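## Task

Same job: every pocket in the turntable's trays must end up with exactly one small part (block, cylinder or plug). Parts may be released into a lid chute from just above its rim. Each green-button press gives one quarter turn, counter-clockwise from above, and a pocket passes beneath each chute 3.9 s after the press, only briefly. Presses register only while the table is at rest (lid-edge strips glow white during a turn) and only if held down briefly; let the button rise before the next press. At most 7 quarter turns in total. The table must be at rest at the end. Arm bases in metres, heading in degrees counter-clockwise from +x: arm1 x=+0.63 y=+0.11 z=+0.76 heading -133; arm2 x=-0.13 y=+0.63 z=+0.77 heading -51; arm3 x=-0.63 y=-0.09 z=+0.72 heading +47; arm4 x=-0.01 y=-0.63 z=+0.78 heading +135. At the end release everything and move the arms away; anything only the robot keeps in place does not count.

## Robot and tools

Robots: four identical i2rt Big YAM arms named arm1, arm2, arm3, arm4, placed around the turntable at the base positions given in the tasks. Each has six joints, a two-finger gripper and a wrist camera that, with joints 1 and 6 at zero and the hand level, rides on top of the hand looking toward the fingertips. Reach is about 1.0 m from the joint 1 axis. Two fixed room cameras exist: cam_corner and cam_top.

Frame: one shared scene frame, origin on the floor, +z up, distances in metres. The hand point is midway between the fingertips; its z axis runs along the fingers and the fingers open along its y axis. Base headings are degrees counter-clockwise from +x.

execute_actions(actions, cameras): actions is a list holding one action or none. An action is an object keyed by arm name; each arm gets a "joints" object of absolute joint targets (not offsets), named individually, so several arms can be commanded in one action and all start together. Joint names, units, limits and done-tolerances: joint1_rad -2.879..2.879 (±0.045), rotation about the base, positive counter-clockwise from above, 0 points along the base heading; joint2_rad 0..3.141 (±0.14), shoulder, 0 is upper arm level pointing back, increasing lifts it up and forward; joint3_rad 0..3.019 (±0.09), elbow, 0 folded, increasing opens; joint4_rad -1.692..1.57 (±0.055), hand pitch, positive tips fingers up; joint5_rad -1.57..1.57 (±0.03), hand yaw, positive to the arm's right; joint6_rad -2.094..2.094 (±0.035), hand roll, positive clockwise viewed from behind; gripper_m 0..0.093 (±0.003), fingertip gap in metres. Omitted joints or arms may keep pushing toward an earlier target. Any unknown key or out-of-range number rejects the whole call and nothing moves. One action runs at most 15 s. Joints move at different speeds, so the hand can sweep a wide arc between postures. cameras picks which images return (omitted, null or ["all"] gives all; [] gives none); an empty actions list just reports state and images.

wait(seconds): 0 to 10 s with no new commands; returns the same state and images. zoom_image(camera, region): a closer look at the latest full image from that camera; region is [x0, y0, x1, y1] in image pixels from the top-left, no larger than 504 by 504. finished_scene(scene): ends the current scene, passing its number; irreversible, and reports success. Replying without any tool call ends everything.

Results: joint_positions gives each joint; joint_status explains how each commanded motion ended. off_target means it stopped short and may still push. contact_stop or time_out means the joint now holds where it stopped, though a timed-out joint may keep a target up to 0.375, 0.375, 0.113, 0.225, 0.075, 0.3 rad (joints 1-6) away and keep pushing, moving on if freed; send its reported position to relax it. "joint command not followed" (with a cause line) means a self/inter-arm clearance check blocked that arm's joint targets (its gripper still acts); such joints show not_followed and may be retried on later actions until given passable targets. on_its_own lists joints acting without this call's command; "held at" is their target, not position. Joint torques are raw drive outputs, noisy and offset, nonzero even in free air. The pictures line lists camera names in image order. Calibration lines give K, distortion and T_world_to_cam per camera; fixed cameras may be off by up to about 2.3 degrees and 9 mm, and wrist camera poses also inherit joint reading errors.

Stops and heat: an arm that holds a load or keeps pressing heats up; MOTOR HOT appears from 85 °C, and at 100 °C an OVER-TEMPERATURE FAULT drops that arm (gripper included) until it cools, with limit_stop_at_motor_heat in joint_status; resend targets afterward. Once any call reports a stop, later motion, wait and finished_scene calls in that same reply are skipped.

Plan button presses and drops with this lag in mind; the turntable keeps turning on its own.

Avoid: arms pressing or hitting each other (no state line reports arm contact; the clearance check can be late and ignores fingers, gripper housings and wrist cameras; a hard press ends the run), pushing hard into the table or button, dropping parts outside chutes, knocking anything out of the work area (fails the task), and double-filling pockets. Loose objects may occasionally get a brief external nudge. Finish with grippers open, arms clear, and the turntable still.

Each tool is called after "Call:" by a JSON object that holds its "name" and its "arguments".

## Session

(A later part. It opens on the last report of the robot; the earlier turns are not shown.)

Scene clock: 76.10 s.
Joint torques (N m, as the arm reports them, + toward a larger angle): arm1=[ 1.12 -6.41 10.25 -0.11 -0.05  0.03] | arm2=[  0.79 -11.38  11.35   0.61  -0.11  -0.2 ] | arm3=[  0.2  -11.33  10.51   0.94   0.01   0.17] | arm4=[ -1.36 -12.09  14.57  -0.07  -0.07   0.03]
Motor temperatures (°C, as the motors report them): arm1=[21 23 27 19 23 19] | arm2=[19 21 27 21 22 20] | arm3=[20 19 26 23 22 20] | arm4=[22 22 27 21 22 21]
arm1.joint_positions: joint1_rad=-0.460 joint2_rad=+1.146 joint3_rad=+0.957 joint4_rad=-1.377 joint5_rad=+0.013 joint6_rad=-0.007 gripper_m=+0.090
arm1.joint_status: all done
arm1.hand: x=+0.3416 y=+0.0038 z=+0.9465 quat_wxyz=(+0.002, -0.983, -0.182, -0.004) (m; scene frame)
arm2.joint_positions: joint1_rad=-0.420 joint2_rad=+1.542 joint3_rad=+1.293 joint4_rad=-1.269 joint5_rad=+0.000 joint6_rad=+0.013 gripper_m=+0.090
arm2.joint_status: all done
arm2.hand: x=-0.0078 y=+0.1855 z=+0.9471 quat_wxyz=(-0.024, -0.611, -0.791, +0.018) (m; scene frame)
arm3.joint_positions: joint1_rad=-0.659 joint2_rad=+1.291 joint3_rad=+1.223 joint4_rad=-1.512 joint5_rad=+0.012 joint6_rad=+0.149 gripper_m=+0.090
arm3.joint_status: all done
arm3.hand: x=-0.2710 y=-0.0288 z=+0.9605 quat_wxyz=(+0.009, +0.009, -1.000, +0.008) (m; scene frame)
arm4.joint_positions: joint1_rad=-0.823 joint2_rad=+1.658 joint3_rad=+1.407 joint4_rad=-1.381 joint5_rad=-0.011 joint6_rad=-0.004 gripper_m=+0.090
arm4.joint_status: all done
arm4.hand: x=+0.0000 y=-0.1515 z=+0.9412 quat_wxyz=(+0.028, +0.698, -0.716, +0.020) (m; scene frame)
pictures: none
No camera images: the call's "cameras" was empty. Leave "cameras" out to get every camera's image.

Call:
{"name": "execute_actions", "arguments": {"actions": [{"arm2":{"joints":{"joint2_rad":1.2,"joint3_rad":1.05,"joint4_rad":-1.4}},"arm3":{"joints":{"joint2_rad":1.12,"joint3_rad":1.15,"joint4_rad":-1.55,"joint6_rad":0}},"arm4":{"joints":{"joint2_rad":1.2,"joint3_rad":1.05,"joint4_rad":-1.4}}}], "cameras": []}}

Call:
{"name": "execute_actions", "arguments": {"actions": [{"arm1":{"joints":{"joint1_rad":0.72}},"arm2":{"joints":{"joint1_rad":0.48}},"arm3":{"joints":{"joint1_rad":0.63}},"arm4":{"joints":{"joint1_rad":-2.42}}}], "cameras": []}}

Call:
{"name": "execute_actions", "arguments": {"actions": [{"arm1":{"joints":{"joint2_rad":1.33,"joint3_rad":0.83,"joint4_rad":-1.07}},"arm2":{"joints":{"joint2_rad":1.35,"joint3_rad":0.86,"joint4_rad":-1.07}},"arm3":{"joints":{"joint2_rad":1.41,"joint3_rad":1.04,"joint4_rad":-1.2}},"arm4":{"joints":{"joint2_rad":1.53,"joint3_rad":1.07,"joint4_rad":-1.11}}}]}}

Scene clock: 78.90 s.
Joint torques (N m, as the arm reports them, + toward a larger angle): arm1=[ 1.17 -6.29 10.29 -0.16 -0.03  0.03] | arm2=[ 0.75 -4.61  8.86  0.14 -0.1  -0.2 ] | arm3=[ 0.17 -7.38 11.35  0.08  0.   -0.08] | arm4=[-1.17 -5.34  9.74  0.08 -0.09  0.07]
Motor temperatures (°C, as the motors report them): arm1=[21 23 27 19 23 19] | arm2=[19 21 27 21 22 20] | arm3=[20 19 26 23 22 20] | arm4=[22 22 27 21 22 21]
arm1.joint_positions: joint1_rad=-0.460 joint2_rad=+1.146 joint3_rad=+0.957 joint4_rad=-1.377 joint5_rad=+0.013 joint6_rad=-0.007 gripper_m=+0.090
arm1.joint_status: not commanded
arm1.hand: x=+0.3416 y=+0.0038 z=+0.9465 quat_wxyz=(+0.002, -0.983, -0.182, -0.004) (m; scene frame)
arm2.joint_positions: joint1_rad=-0.420 joint2_rad=+1.192 joint3_rad=+1.049 joint4_rad=-1.397 joint5_rad=+0.000 joint6_rad=+0.013 gripper_m=+0.090
arm2.joint_status: all done
arm2.hand: x=-0.0428 y=+0.3125 z=+0.9822 quat_wxyz=(-0.016, -0.611, -0.791, +0.011) (m; scene frame)
arm3.joint_positions: joint1_rad=-0.659 joint2_rad=+1.102 joint3_rad=+1.146 joint4_rad=-1.537 joint5_rad=+0.012 joint6_rad=+0.013 gripper_m=+0.090
arm3.joint_status: all done
arm3.hand: x=-0.3192 y=-0.0369 z=+0.9904 quat_wxyz=(-0.035, +0.076, -0.996, +0.003) (m; scene frame)
arm4.joint_positions: joint1_rad=-0.823 joint2_rad=+1.191 joint3_rad=+1.061 joint4_rad=-1.396 joint5_rad=-0.011 joint6_rad=-0.004 gripper_m=+0.090
arm4.joint_status: all done
arm4.hand: x=-0.0042 y=-0.2945 z=+0.9928 quat_wxyz=(-0.009, +0.698, -0.716, -0.017) (m; scene frame)
pictures: none
No camera images: the call's "cameras" was empty. Leave "cameras" out to get every camera's image.

Scene clock: 80.70 s.
Joint torques (N m, as the arm reports them, + toward a larger angle): arm1=[ 0.85 -5.99 10.27 -0.09 -0.06  0.02] | arm2=[ 0.48 -4.93  8.84  0.13 -0.1  -0.2 ] | arm3=[ 0.36 -7.78 11.36  0.1   0.01 -0.07] | arm4=[-0.65 -5.22  9.68  0.11 -0.09  0.08]
Motor temperatures (°C, as the motors report them): arm1=[21 23 27 19 23 19] | arm2=[19 21 26 21 22 20] | arm3=[20 19 26 23 22 20] | arm4=[22 22 26 21 22 21]
arm1.joint_positions: joint1_rad=+0.721 joint2_rad=+1.146 joint3_rad=+0.957 joint4_rad=-1.377 joint5_rad=+0.013 joint6_rad=-0.007 gripper_m=+0.090
arm1.joint_status: all done
arm1.hand: x=+0.6151 y=-0.1954 z=+0.9519 quat_wxyz=(-0.004, -0.715, -0.699, +0.002) (m; scene frame)
arm2.joint_positions: joint1_rad=+0.474 joint2_rad=+1.195 joint3_rad=+1.049 joint4_rad=-1.397 joint5_rad=+0.000 joint6_rad=+0.013 gripper_m=+0.090
arm2.joint_status: all done
arm2.hand: x=+0.1732 y=+0.4996 z=+0.9805 quat_wxyz=(-0.016, -0.209, -0.978, +0.005) (m; scene frame)
arm3.joint_positions: joint1_rad=+0.625 joint2_rad=+1.108 joint3_rad=+1.146 joint4_rad=-1.537 joint5_rad=+0.012 joint6_rad=+0.012 gripper_m=+0.090
arm3.joint_status: all done
arm3.hand: x=-0.5870 y=+0.2244 z=+0.9908 quat_wxyz=(-0.027, +0.658, -0.752, -0.022) (m; scene frame)
arm4.joint_positions: joint1_rad=-2.422 joint2_rad=+1.191 joint3_rad=+1.061 joint4_rad=-1.396 joint5_rad=-0.011 joint6_rad=-0.004 gripper_m=+0.090
arm4.joint_status: all done
arm4.hand: x=+0.3212 y=-0.6463 z=+0.9953 quat_wxyz=(-0.022, -0.027, -0.999, -0.001) (m; scene frame)
pictures: none
No camera images: the call's "cameras" was empty. Leave "cameras" out to get every camera's image.

Scene clock: 81.80 s.
Joint torques (N m, as the arm reports them, + toward a larger angle): arm1=[  1.11 -10.16   9.92   0.47  -0.08   0.03] | arm2=[ 0.48 -7.48  9.17  0.54 -0.1  -0.2 ] | arm3=[  0.45 -14.28  10.11   1.03   0.01  -0.08] | arm4=[ -1.19 -10.53  10.15   0.52  -0.11   0.07]
Motor temperatures (°C, as the motors report them): arm1=[21 23 27 19 23 19] | arm2=[19 21 26 21 22 20] | arm3=[20 19 26 23 22 20] | arm4=[22 22 26 21 22 21]
arm1.joint_positions: joint1_rad=+0.721 joint2_rad=+1.346 joint3_rad=+0.818 joint4_rad=-1.081 joint5_rad=+0.013 joint6_rad=-0.007 gripper_m=+0.090
arm1.joint_status: all done
arm1.hand: x=+0.6163 y=-0.2162 z=+0.8429 quat_wxyz=(+0.010, -0.715, -0.699, -0.013) (m; scene frame)
arm2.joint_positions: joint1_rad=+0.474 joint2_rad=+1.361 joint3_rad=+0.840 joint4_rad=-1.080 joint5_rad=+0.000 joint6_rad=+0.013 gripper_m=+0.090
arm2.joint_status: all done
arm2.hand: x=+0.1756 y=+0.4980 z=+0.8535 quat_wxyz=(+0.013, -0.209, -0.978, +0.000) (m; scene frame)
arm3.joint_positions: joint1_rad=+0.625 joint2_rad=+1.420 joint3_rad=+1.038 joint4_rad=-1.215 joint5_rad=+0.012 joint6_rad=+0.012 gripper_m=+0.090
arm3.joint_status: all done
arm3.hand: x=-0.5803 y=+0.2908 z=+0.8486 quat_wxyz=(+0.010, +0.659, -0.752, +0.011) (m; scene frame)
arm4.joint_positions: joint1_rad=-2.422 joint2_rad=+1.534 joint3_rad=+1.061 joint4_rad=-1.119 joint5_rad=-0.011 joint6_rad=-0.004 gripper_m=+0.090
arm4.joint_status: all done
arm4.hand: x=+0.3975 y=-0.6516 z=+0.8749 quat_wxyz=(+0.010, -0.027, -1.000, -0.002) (m; scene frame)
pictures: arm1_cam_wrist, arm2_cam_wrist, arm3_cam_wrist, arm4_cam_wrist, cam_corner, cam_top
camera_calibration (this result's frames):
arm1_cam_wrist: T_world_to_cam=[[-0.999987, 0.00133983, -0.00500447, 0.61805], [-0.00201757, 0.789003, 0.614385, -0.344689], [0.00477171, 0.614387, -0.78899, 0.919301], [0, 0, 0, 1]] pos_world=[0.61296, -0.293674, 0.940184]
arm2_cam_wrist: T_world_to_cam=[[-0.40179, -0.915718, 0.0050233, 0.516284], [-0.72639, 0.322049, 0.607158, -0.552657], [-0.557604, 0.240301, -0.794565, 0.781214], [0, 0, 0, 1]] pos_world=[0.2416, 0.463027, 0.953682]
arm3_cam_wrist: T_world_to_cam=[[0.990169, -0.138689, 0.0181905, 0.601534], [-0.120925, -0.783373, 0.609675, -0.351912], [-0.0703055, -0.605881, -0.792442, 0.931732], [0, 0, 0, 1]] pos_world=[-0.572669, 0.372267, 0.941954]
arm4_cam_wrist: T_world_to_cam=[[-0.0559678, -0.998415, -0.00590448, -0.620555], [-0.810326, 0.0419676, 0.584475, -0.149755], [-0.583301, 0.0374963, -0.81139, 1.09271], [0, 0, 0, 1]] pos_world=[0.481295, -0.654259, 0.970476]
Images, in order (width x height): arm1_cam_wrist 504x504, arm2_cam_wrist 504x504, arm3_cam_wrist 504x504, arm4_cam_wrist 504x504, cam_corner 504x504, cam_top 504x504.

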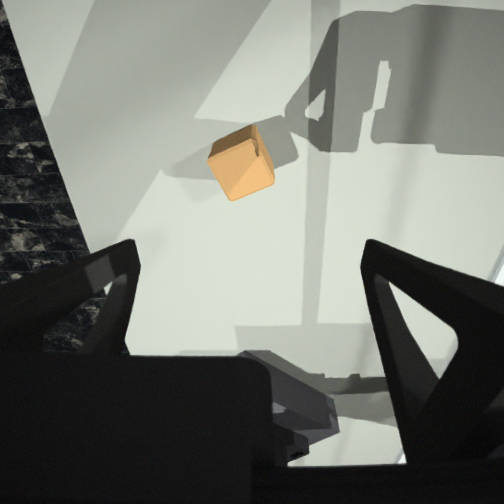

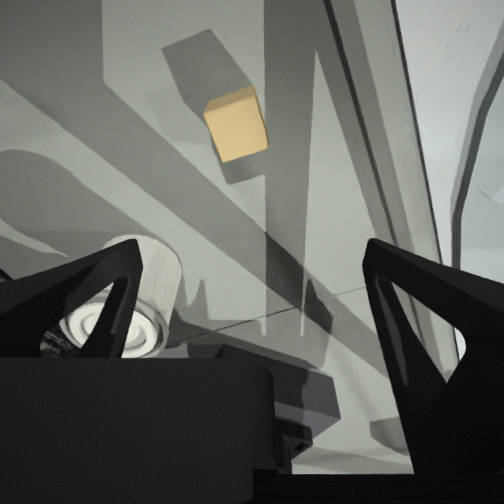

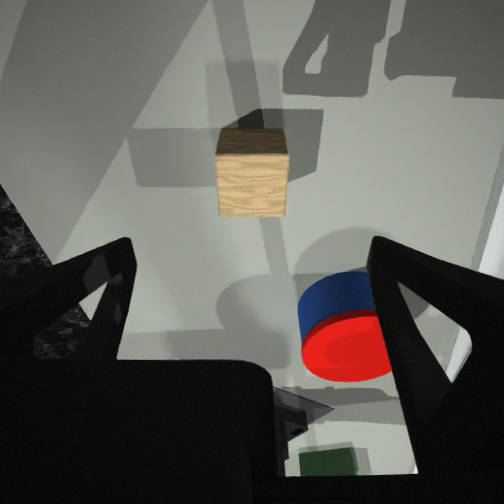

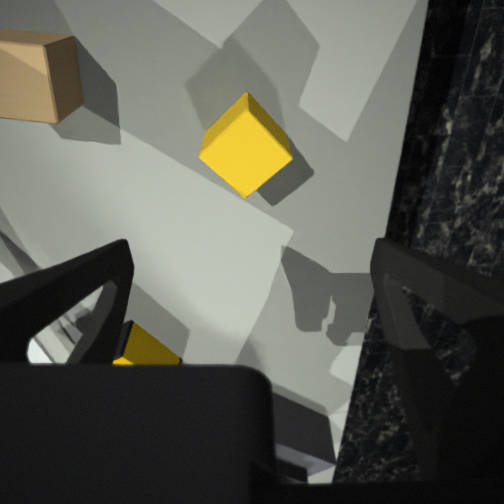

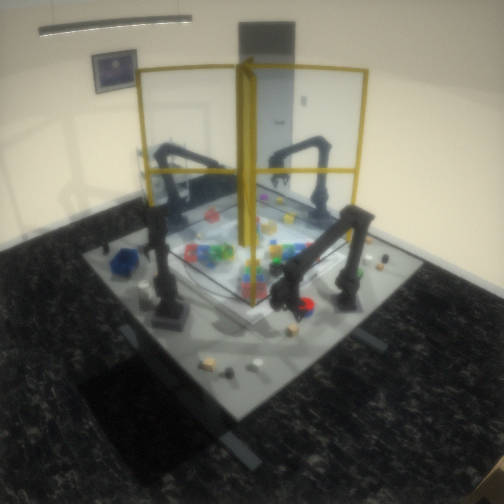

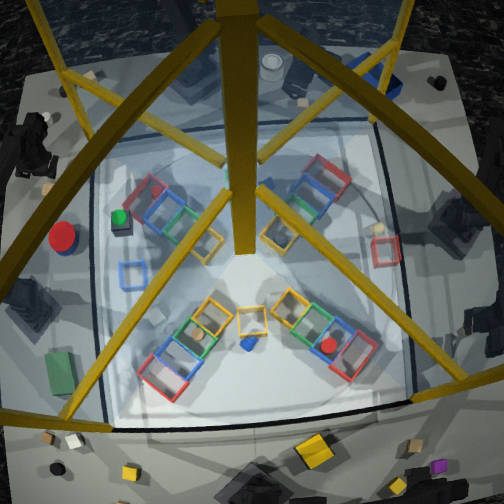

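Call:
{"name": "execute_actions", "arguments": {"actions": [{"arm1":{"joints":{"joint1_rad":0.74,"joint6_rad":-0.4,"joint2_rad":1.5,"joint3_rad":0.68,"joint4_rad":-0.70}},"arm2":{"joints":{"joint1_rad":0.51,"joint6_rad":-0.35,"joint2_rad":1.61,"joint3_rad":0.755,"joint4_rad":-0.685}},"arm3":{"joints":{"joint2_rad":1.55,"joint3_rad":0.875,"joint4_rad":-0.89}},"arm4":{"joints":{"joint1_rad":-2.41,"joint6_rad":0.78,"joint2_rad":1.74,"joint3_rad":0.915,"joint4_rad":-0.70}}}], "cameras": ["arm1_cam_wrist","arm2_cam_wrist","arm3_cam_wrist","arm4_cam_wrist"]}}

Scene clock: 84.57 s.
Joint torques (N m, as the arm reports them, + toward a larger angle): arm1=[  1.68 -11.06   8.36   0.59  -0.11  -0.08] | arm2=[ 0.83 -9.33  6.55  0.59 -0.13 -0.21] | arm3=[  0.41 -14.59   9.02   1.07   0.01  -0.07] | arm4=[ -0.64 -11.32   7.91   0.61  -0.05   0.18]
Motor temperatures (°C, as the motors report them): arm1=[21 23 27 19 23 19] | arm2=[19 21 26 21 22 20] | arm3=[20 19 26 23 22 20] | arm4=[22 22 26 21 22 21]
arm1.joint_positions: joint1_rad=+0.734 joint2_rad=+1.515 joint3_rad=+0.666 joint4_rad=-0.712 joint5_rad=+0.013 joint6_rad=-0.391 gripper_m=+0.090
arm1.joint_status: all done
arm1.hand: x=+0.6222 y=-0.2161 z=+0.7459 quat_wxyz=(-0.006, -0.563, -0.826, +0.005) (m; scene frame)
arm2.joint_positions: joint1_rad=+0.499 joint2_rad=+1.623 joint3_rad=+0.746 joint4_rad=-0.696 joint5_rad=+0.000 joint6_rad=-0.335 gripper_m=+0.090
arm2.joint_status: all done
arm2.hand: x=+0.1978 y=+0.4974 z=+0.7399 quat_wxyz=(-0.001, -0.024, -1.000, +0.003) (m; scene frame)
arm3.joint_positions: joint1_rad=+0.625 joint2_rad=+1.556 joint3_rad=+0.866 joint4_rad=-0.905 joint5_rad=+0.012 joint6_rad=+0.012 gripper_m=+0.090
arm3.joint_status: all done
arm3.hand: x=-0.5822 y=+0.2834 z=+0.7428 quat_wxyz=(+0.009, +0.659, -0.752, +0.010) (m; scene frame)
arm4.joint_positions: joint1_rad=-2.417 joint2_rad=+1.750 joint3_rad=+0.904 joint4_rad=-0.710 joint5_rad=-0.011 joint6_rad=+0.769 gripper_m=+0.090
arm4.joint_status: all done
arm4.hand: x=+0.4004 y=-0.6503 z=+0.7425 quat_wxyz=(-0.007, -0.399, -0.917, -0.004) (m; scene frame)
pictures: arm1_cam_wrist, arm2_cam_wrist, arm3_cam_wrist, arm4_cam_wrist
camera_calibration (this result's frames):
arm1_cam_wrist: T_world_to_cam=[[-0.922638, -0.385659, 0.00228467, 0.48626], [-0.314156, 0.754986, 0.575588, -0.0693425], [-0.223706, 0.530342, -0.817737, 0.988156], [0, 0, 0, 1]] pos_world=[0.647914, -0.284177, 0.846853]
arm2_cam_wrist: T_world_to_cam=[[-0.0403884, -0.999167, 0.00575218, 0.494685], [-0.809735, 0.0361029, 0.585684, -0.292768], [-0.585404, 0.0189971, -0.810519, 0.830806], [0, 0, 0, 1]] pos_world=[0.269273, 0.48906, 0.842008]
arm3_cam_wrist: T_world_to_cam=[[0.990161, -0.138752, 0.0181496, 0.604372], [-0.12111, -0.784753, 0.607861, -0.291781], [-0.070099, -0.604078, -0.793836, 0.843974], [0, 0, 0, 1]] pos_world=[-0.574602, 0.364707, 0.836371]
arm4_cam_wrist: T_world_to_cam=[[-0.732864, -0.680192, -0.0158096, -0.134616], [-0.569925, 0.601034, 0.560307, 0.21512], [-0.371614, 0.419639, -0.828134, 1.1631], [0, 0, 0, 1]] pos_world=[0.456172, -0.708942, 0.840543]
Images, in order (width x height): arm1_cam_wrist 504x504, arm2_cam_wrist 504x504, arm3_cam_wrist 504x504, arm4_cam_wrist 504x504.

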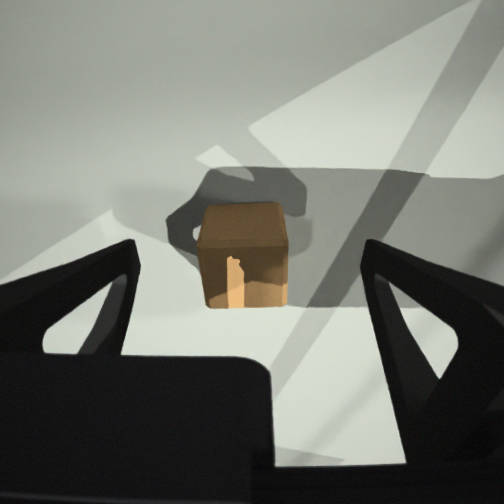

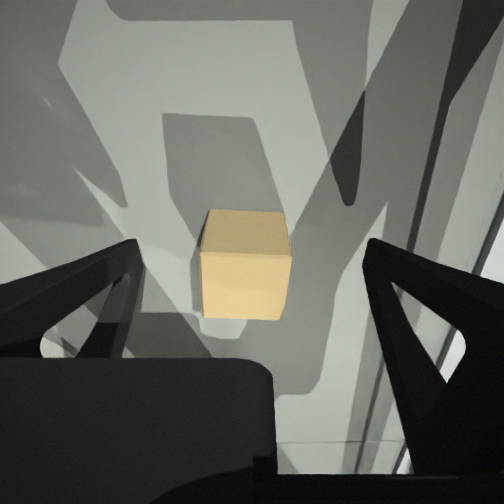

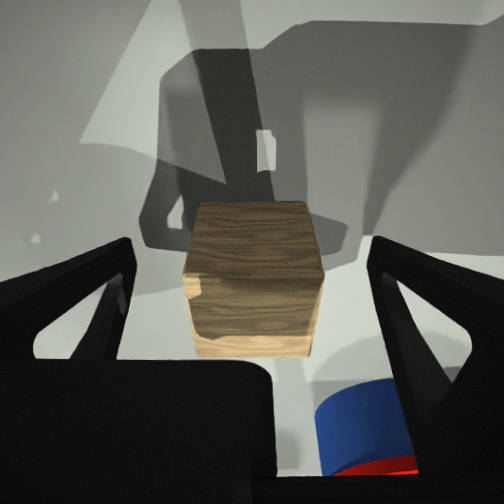

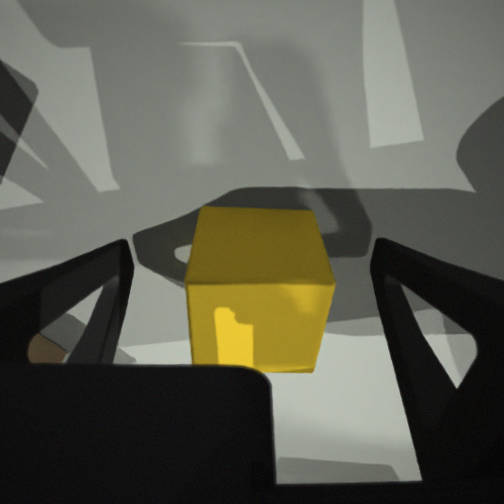

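Call:
{"name": "execute_actions", "arguments": {"actions": [{"arm1":{"joints":{"joint2_rad":1.525}}}], "cameras": []}}

Call:
{"name": "execute_actions", "arguments": {"actions": [{"arm1":{"joints":{"gripper_m":0}},"arm2":{"joints":{"gripper_m":0}},"arm3":{"joints":{"gripper_m":0}},"arm4":{"joints":{"gripper_m":0}}}], "cameras": []}}

Call:
{"name": "execute_actions", "arguments": {"actions": [{"arm1":{"joints":{"joint2_rad":1.15,"joint3_rad":1.0,"joint4_rad":-1.37,"joint6_rad":0.37}},"arm2":{"joints":{"joint2_rad":1.2,"joint3_rad":1.1,"joint4_rad":-1.4,"joint6_rad":0.27}},"arm3":{"joints":{"joint2_rad":1.12,"joint3_rad":1.15,"joint4_rad":-1.55,"joint6_rad":0.16}},"arm4":{"joints":{"joint2_rad":1.2,"joint3_rad":1.05,"joint4_rad":-1.4,"joint6_rad":-0.03}}}], "cameras": []}}

Call:
{"name": "execute_actions", "arguments": {"actions": [{"arm1":{"joints":{"joint1_rad":-0.46}},"arm2":{"joints":{"joint1_rad":-0.423,"joint3_rad":1.33}},"arm3":{"joints":{"joint1_rad":-0.285}},"arm4":{"joints":{"joint1_rad":-0.825}}}], "cameras": []}}

Call:
{"name": "execute_actions", "arguments": {"actions": [{"arm1":{"joints":{"joint3_rad":0.96,"joint4_rad":-1.385}},"arm2":{"joints":{"joint2_rad":1.53,"joint4_rad":-1.26}},"arm3":{"joints":{"joint2_rad":1.3,"joint3_rad":1.26,"joint4_rad":-1.5}},"arm4":{"joints":{"joint2_rad":1.665,"joint3_rad":1.46,"joint4_rad":-1.38}}}], "cameras": ["arm1_cam_wrist","arm2_cam_wrist","arm3_cam_wrist","arm4_cam_wrist"]}}

Scene clock: 86.80 s.
Joint torques (N m, as the arm reports them, + toward a larger angle): arm1=[ 1.59 -8.47  8.34  0.54 -0.09 -0.07] | arm2=[ 0.83 -9.38  6.55  0.58 -0.13 -0.22] | arm3=[  0.42 -14.64   9.02   1.06   0.02  -0.08] | arm4=[ -0.8  -11.39   7.8    0.6    0.     0.16]
Motor temperatures (°C, as the motors report them): arm1=[21 23 27 19 23 19] | arm2=[19 21 26 21 22 20] | arm3=[20 19 26 23 22 20] | arm4=[22 22 26 21 22 21]
arm1.joint_positions: joint1_rad=+0.734 joint2_rad=+1.515 joint3_rad=+0.666 joint4_rad=-0.712 joint5_rad=+0.013 joint6_rad=-0.391 gripper_m=+0.090
arm1.joint_status: all done
arm1.hand: x=+0.6222 y=-0.2161 z=+0.7459 quat_wxyz=(-0.006, -0.563, -0.826, +0.005) (m; scene frame)
arm2.joint_positions: joint1_rad=+0.499 joint2_rad=+1.623 joint3_rad=+0.746 joint4_rad=-0.696 joint5_rad=+0.000 joint6_rad=-0.335 gripper_m=+0.090
arm2.joint_status: not commanded
arm2.hand: x=+0.1978 y=+0.4974 z=+0.7399 quat_wxyz=(-0.001, -0.024, -1.000, +0.003) (m; scene frame)
arm3.joint_positions: joint1_rad=+0.625 joint2_rad=+1.556 joint3_rad=+0.866 joint4_rad=-0.905 joint5_rad=+0.012 joint6_rad=+0.012 gripper_m=+0.090
arm3.joint_status: not commanded
arm3.hand: x=-0.5822 y=+0.2834 z=+0.7428 quat_wxyz=(+0.009, +0.659, -0.752, +0.010) (m; scene frame)
arm4.joint_positions: joint1_rad=-2.417 joint2_rad=+1.750 joint3_rad=+0.904 joint4_rad=-0.710 joint5_rad=-0.011 joint6_rad=+0.769 gripper_m=+0.090
arm4.joint_status: not commanded
arm4.hand: x=+0.4004 y=-0.6503 z=+0.7425 quat_wxyz=(-0.007, -0.399, -0.917, -0.004) (m; scene frame)
pictures: none
No camera images: the call's "cameras" was empty. Leave "cameras" out to get every camera's image.

Scene clock: 87.50 s.
Joint torques (N m, as the arm reports them, + toward a larger angle): arm1=[ 1.62 -8.26  8.3   0.51 -0.09 -0.07] | arm2=[ 0.82 -9.32  6.65  0.59 -0.13 -0.21] | arm3=[  0.44 -14.57   9.1    1.04   0.    -0.08] | arm4=[ -0.42 -11.54   7.77   0.51  -0.03   0.15]
Motor temperatures (°C, as the motors report them): arm1=[21 23 27 19 23 19] | arm2=[19 21 26 21 22 20] | arm3=[20 19 26 23 22 20] | arm4=[22 22 26 21 22 21]
arm1.joint_positions: joint1_rad=+0.734 joint2_rad=+1.515 joint3_rad=+0.666 joint4_rad=-0.712 joint5_rad=+0.013 joint6_rad=-0.392 gripper_m=+0.032
arm1.joint_status: gripper_m off_target (ended at +0.032, target +0.000)
arm1.hand: x=+0.6222 y=-0.2161 z=+0.7459 quat_wxyz=(-0.006, -0.563, -0.826, +0.005) (m; scene frame)
arm2.joint_positions: joint1_rad=+0.499 joint2_rad=+1.623 joint3_rad=+0.746 joint4_rad=-0.696 joint5_rad=+0.000 joint6_rad=-0.336 gripper_m=+0.032
arm2.joint_status: gripper_m off_target (ended at +0.032, target +0.000)
arm2.hand: x=+0.1978 y=+0.4974 z=+0.7399 quat_wxyz=(-0.001, -0.024, -1.000, +0.003) (m; scene frame)
arm3.joint_positions: joint1_rad=+0.625 joint2_rad=+1.556 joint3_rad=+0.866 joint4_rad=-0.905 joint5_rad=+0.012 joint6_rad=+0.012 gripper_m=+0.039
arm3.joint_status: gripper_m off_target (ended at +0.039, target +0.000)
arm3.hand: x=-0.5822 y=+0.2834 z=+0.7428 quat_wxyz=(+0.009, +0.659, -0.752, +0.010) (m; scene frame)
arm4.joint_positions: joint1_rad=-2.417 joint2_rad=+1.750 joint3_rad=+0.904 joint4_rad=-0.710 joint5_rad=-0.011 joint6_rad=+0.770 gripper_m=+0.039
arm4.joint_status: gripper_m off_target (ended at +0.039, target +0.000)
arm4.hand: x=+0.4004 y=-0.6503 z=+0.7425 quat_wxyz=(-0.007, -0.399, -0.917, -0.005) (m; scene frame)
pictures: none
No camera images: the call's "cameras" was empty. Leave "cameras" out to get every camera's image.

Scene clock: 89.27 s.
Joint torques (N m, as the arm reports them, + toward a larger angle): arm1=[ 1.67 -5.81 11.51  0.02 -0.01  0.14] | arm2=[ 0.83 -5.46  9.79  0.   -0.07  0.09] | arm3=[ 0.32 -8.08 11.61  0.02  0.02  0.18] | arm4=[-0.87 -4.76 12.68 -0.23 -0.09 -0.08]
Motor temperatures (°C, as the motors report them): arm1=[21 23 27 19 23 19] | arm2=[19 21 26 21 22 20] | arm3=[20 19 26 23 22 20] | arm4=[22 22 26 21 22 21]
arm1.joint_positions: joint1_rad=+0.734 joint2_rad=+1.147 joint3_rad=+0.984 joint4_rad=-1.361 joint5_rad=+0.013 joint6_rad=+0.361 gripper_m=+0.032
arm1.joint_status: all done
arm1.hand: x=+0.6188 y=-0.2079 z=+0.9624 quat_wxyz=(-0.022, -0.827, -0.561, +0.014) (m; scene frame)
arm2.joint_positions: joint1_rad=+0.499 joint2_rad=+1.200 joint3_rad=+1.089 joint4_rad=-1.392 joint5_rad=+0.000 joint6_rad=+0.255 gripper_m=+0.032
arm2.joint_status: all done
arm2.hand: x=+0.1887 y=+0.5023 z=+0.9945 quat_wxyz=(-0.036, -0.313, -0.949, +0.005) (m; scene frame)
arm3.joint_positions: joint1_rad=+0.625 joint2_rad=+1.110 joint3_rad=+1.142 joint4_rad=-1.536 joint5_rad=+0.012 joint6_rad=+0.147 gripper_m=+0.039
arm3.joint_status: all done
arm3.hand: x=-0.5871 y=+0.2241 z=+0.9888 quat_wxyz=(-0.023, +0.606, -0.795, -0.022) (m; scene frame)
arm4.joint_positions: joint1_rad=-2.417 joint2_rad=+1.187 joint3_rad=+1.025 joint4_rad=-1.391 joint5_rad=-0.011 joint6_rad=-0.019 gripper_m=+0.039
arm4.joint_status: all done
arm4.hand: x=+0.3114 y=-0.6439 z=+0.9828 quat_wxyz=(-0.009, -0.016, -1.000, -0.002) (m; scene frame)
pictures: none
No camera images: the call's "cameras" was empty. Leave "cameras" out to get every camera's image.

Scene clock: 91.03 s.
Joint torques (N m, as the arm reports them, + toward a larger angle): arm1=[ 1.28 -6.62 11.54 -0.09 -0.01  0.11] | arm2=[-0.22 -6.25 11.71  0.51 -0.11  0.05] | arm3=[-0.45 -8.23 11.61  0.01  0.01  0.17] | arm4=[-1.76 -4.64 12.74 -0.28 -0.05 -0.07]
Motor temperatures (°C, as the motors report them): arm1=[21 23 27 19 23 19] | arm2=[19 21 26 21 22 20] | arm3=[20 19 26 23 22 20] | arm4=[22 22 26 21 22 21]
arm1.joint_positions: joint1_rad=-0.461 joint2_rad=+1.147 joint3_rad=+0.984 joint4_rad=-1.361 joint5_rad=+0.013 joint6_rad=+0.362 gripper_m=+0.032
arm1.joint_status: all done
arm1.hand: x=+0.3298 y=-0.0003 z=+0.9566 quat_wxyz=(-0.005, -1.000, +0.002, +0.016) (m; scene frame)
arm2.joint_positions: joint1_rad=-0.418 joint2_rad=+1.205 joint3_rad=+1.296 joint4_rad=-1.396 joint5_rad=+0.001 joint6_rad=+0.256 gripper_m=+0.032
arm2.joint_status: all done
arm2.hand: x=-0.0255 y=+0.2515 z=+1.0810 quat_wxyz=(-0.118, -0.695, -0.706, +0.067) (m; scene frame)
arm3.joint_positions: joint1_rad=-0.279 joint2_rad=+1.110 joint3_rad=+1.142 joint4_rad=-1.536 joint5_rad=+0.012 joint6_rad=+0.148 gripper_m=+0.039
arm3.joint_status: all done
arm3.hand: x=-0.3588 y=+0.0741 z=+0.9868 quat_wxyz=(-0.029, +0.197, -0.980, -0.006) (m; scene frame)
arm4.joint_positions: joint1_rad=-0.822 joint2_rad=+1.188 joint3_rad=+1.025 joint4_rad=-1.391 joint5_rad=-0.011 joint6_rad=-0.021 gripper_m=+0.039
arm4.joint_status: all done
arm4.hand: x=-0.0046 y=-0.3045 z=+0.9799 quat_wxyz=(+0.001, +0.704, -0.710, -0.007) (m; scene frame)
pictures: none
No camera images: the call's "cameras" was empty. Leave "cameras" out to get every camera's image.

Scene clock: 92.30 s.
Joint torques (N m, as the arm reports them, + toward a larger angle): arm1=[ 1.37 -6.5  10.17 -0.14 -0.02  0.12] | arm2=[ -0.23 -11.35  11.32   0.61  -0.11   0.06] | arm3=[ -0.57 -12.64  14.14   0.83   0.02   0.17] | arm4=[ -0.95 -11.93  14.61   0.03  -0.09  -0.05]
Motor temperatures (°C, as the motors report them): arm1=[21 23 27 19 23 19] | arm2=[19 21 26 21 22 20] | arm3=[20 19 26 23 22 20] | arm4=[22 22 26 21 22 21]
arm1.joint_positions: joint1_rad=-0.461 joint2_rad=+1.147 joint3_rad=+0.956 joint4_rad=-1.377 joint5_rad=+0.013 joint6_rad=+0.362 gripper_m=+0.032
arm1.joint_status: all done
arm1.hand: x=+0.3418 y=+0.0041 z=+0.9461 quat_wxyz=(+0.003, -1.000, +0.002, -0.004) (m; scene frame)
arm2.joint_positions: joint1_rad=-0.418 joint2_rad=+1.540 joint3_rad=+1.296 joint4_rad=-1.269 joint5_rad=+0.001 joint6_rad=+0.256 gripper_m=+0.032
arm2.joint_status: all done
arm2.hand: x=-0.0068 y=+0.1849 z=+0.9488 quat_wxyz=(-0.028, -0.701, -0.712, +0.016) (m; scene frame)
arm3.joint_positions: joint1_rad=-0.279 joint2_rad=+1.303 joint3_rad=+1.223 joint4_rad=-1.510 joint5_rad=+0.012 joint6_rad=+0.148 gripper_m=+0.039
arm3.joint_status: all done
arm3.hand: x=-0.3159 y=+0.1001 z=+0.9566 quat_wxyz=(+0.012, +0.197, -0.980, +0.009) (m; scene frame)
arm4.joint_positions: joint1_rad=-0.822 joint2_rad=+1.659 joint3_rad=+1.407 joint4_rad=-1.381 joint5_rad=-0.011 joint6_rad=-0.021 gripper_m=+0.039
arm4.joint_status: all done
arm4.hand: x=-0.0002 y=-0.1516 z=+0.9408 quat_wxyz=(+0.029, +0.704, -0.710, +0.020) (m; scene frame)
pictures: arm1_cam_wrist, arm2_cam_wrist, arm3_cam_wrist, arm4_cam_wrist
camera_calibration (this result's frames):
arm1_cam_wrist: T_world_to_cam=[[-0.01839, 0.99982, 0.00461685, -0.00491061], [0.803812, 0.0120383, 0.594762, -0.836087], [0.594599, 0.0146487, -0.803889, 0.681668], [0, 0, 0, 1]] pos_world=[0.266647, 0.00498925, 1.04528]
arm2_cam_wrist: T_world_to_cam=[[-0.999616, -0.0228544, -0.0156515, 0.00626669], [-0.0276825, 0.84435, 0.535077, -0.665621], [0.000986456, 0.535305, -0.844658, 0.82726], [0, 0, 0, 1]] pos_world=[-0.0129778, 0.119323, 1.05501]
arm3_cam_wrist: T_world_to_cam=[[0.380222, -0.924472, 0.0279952, 0.187968], [-0.740909, -0.286329, 0.607511, -0.778738], [-0.55361, -0.251731, -0.793818, 0.733633], [0, 0, 0, 1]] pos_world=[-0.242297, 0.135474, 1.0502]
arm4_cam_wrist: T_world_to_cam=[[0.999835, -0.0108031, -0.0146016, 0.0149159], [0.000648488, -0.782154, 0.623085, -0.692665], [-0.018152, -0.622992, -0.782017, 0.767756], [0, 0, 0, 1]] pos_world=[-0.000527963, -0.0633035, 1.03221]
Images, in order (width x height): arm1_cam_wrist 504x504, arm2_cam_wrist 504x504, arm3_cam_wrist 504x504, arm4_cam_wrist 504x504.

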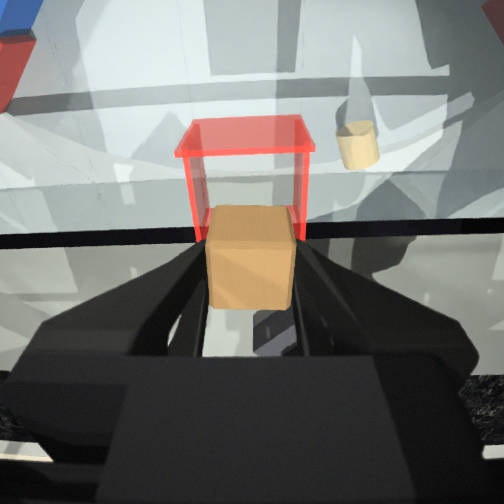

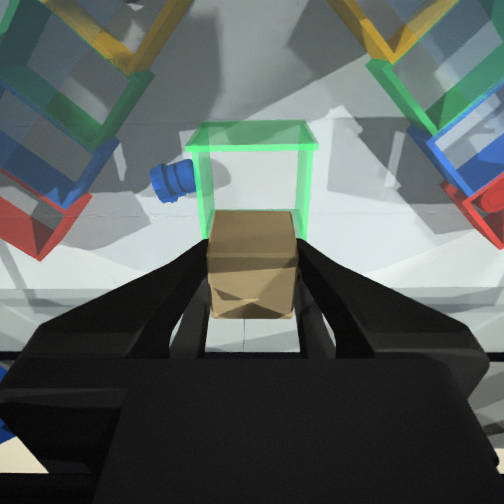

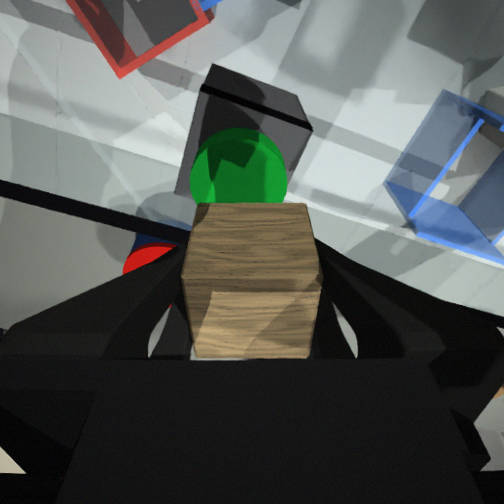

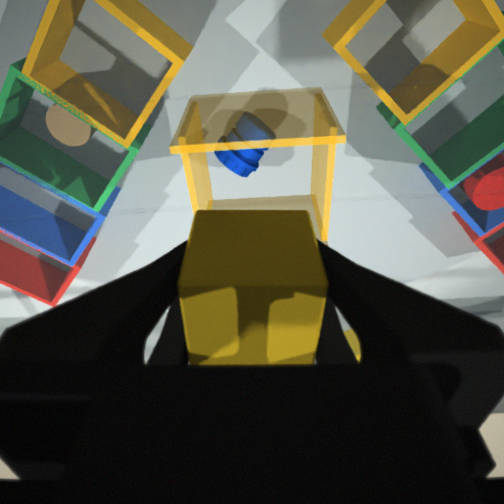

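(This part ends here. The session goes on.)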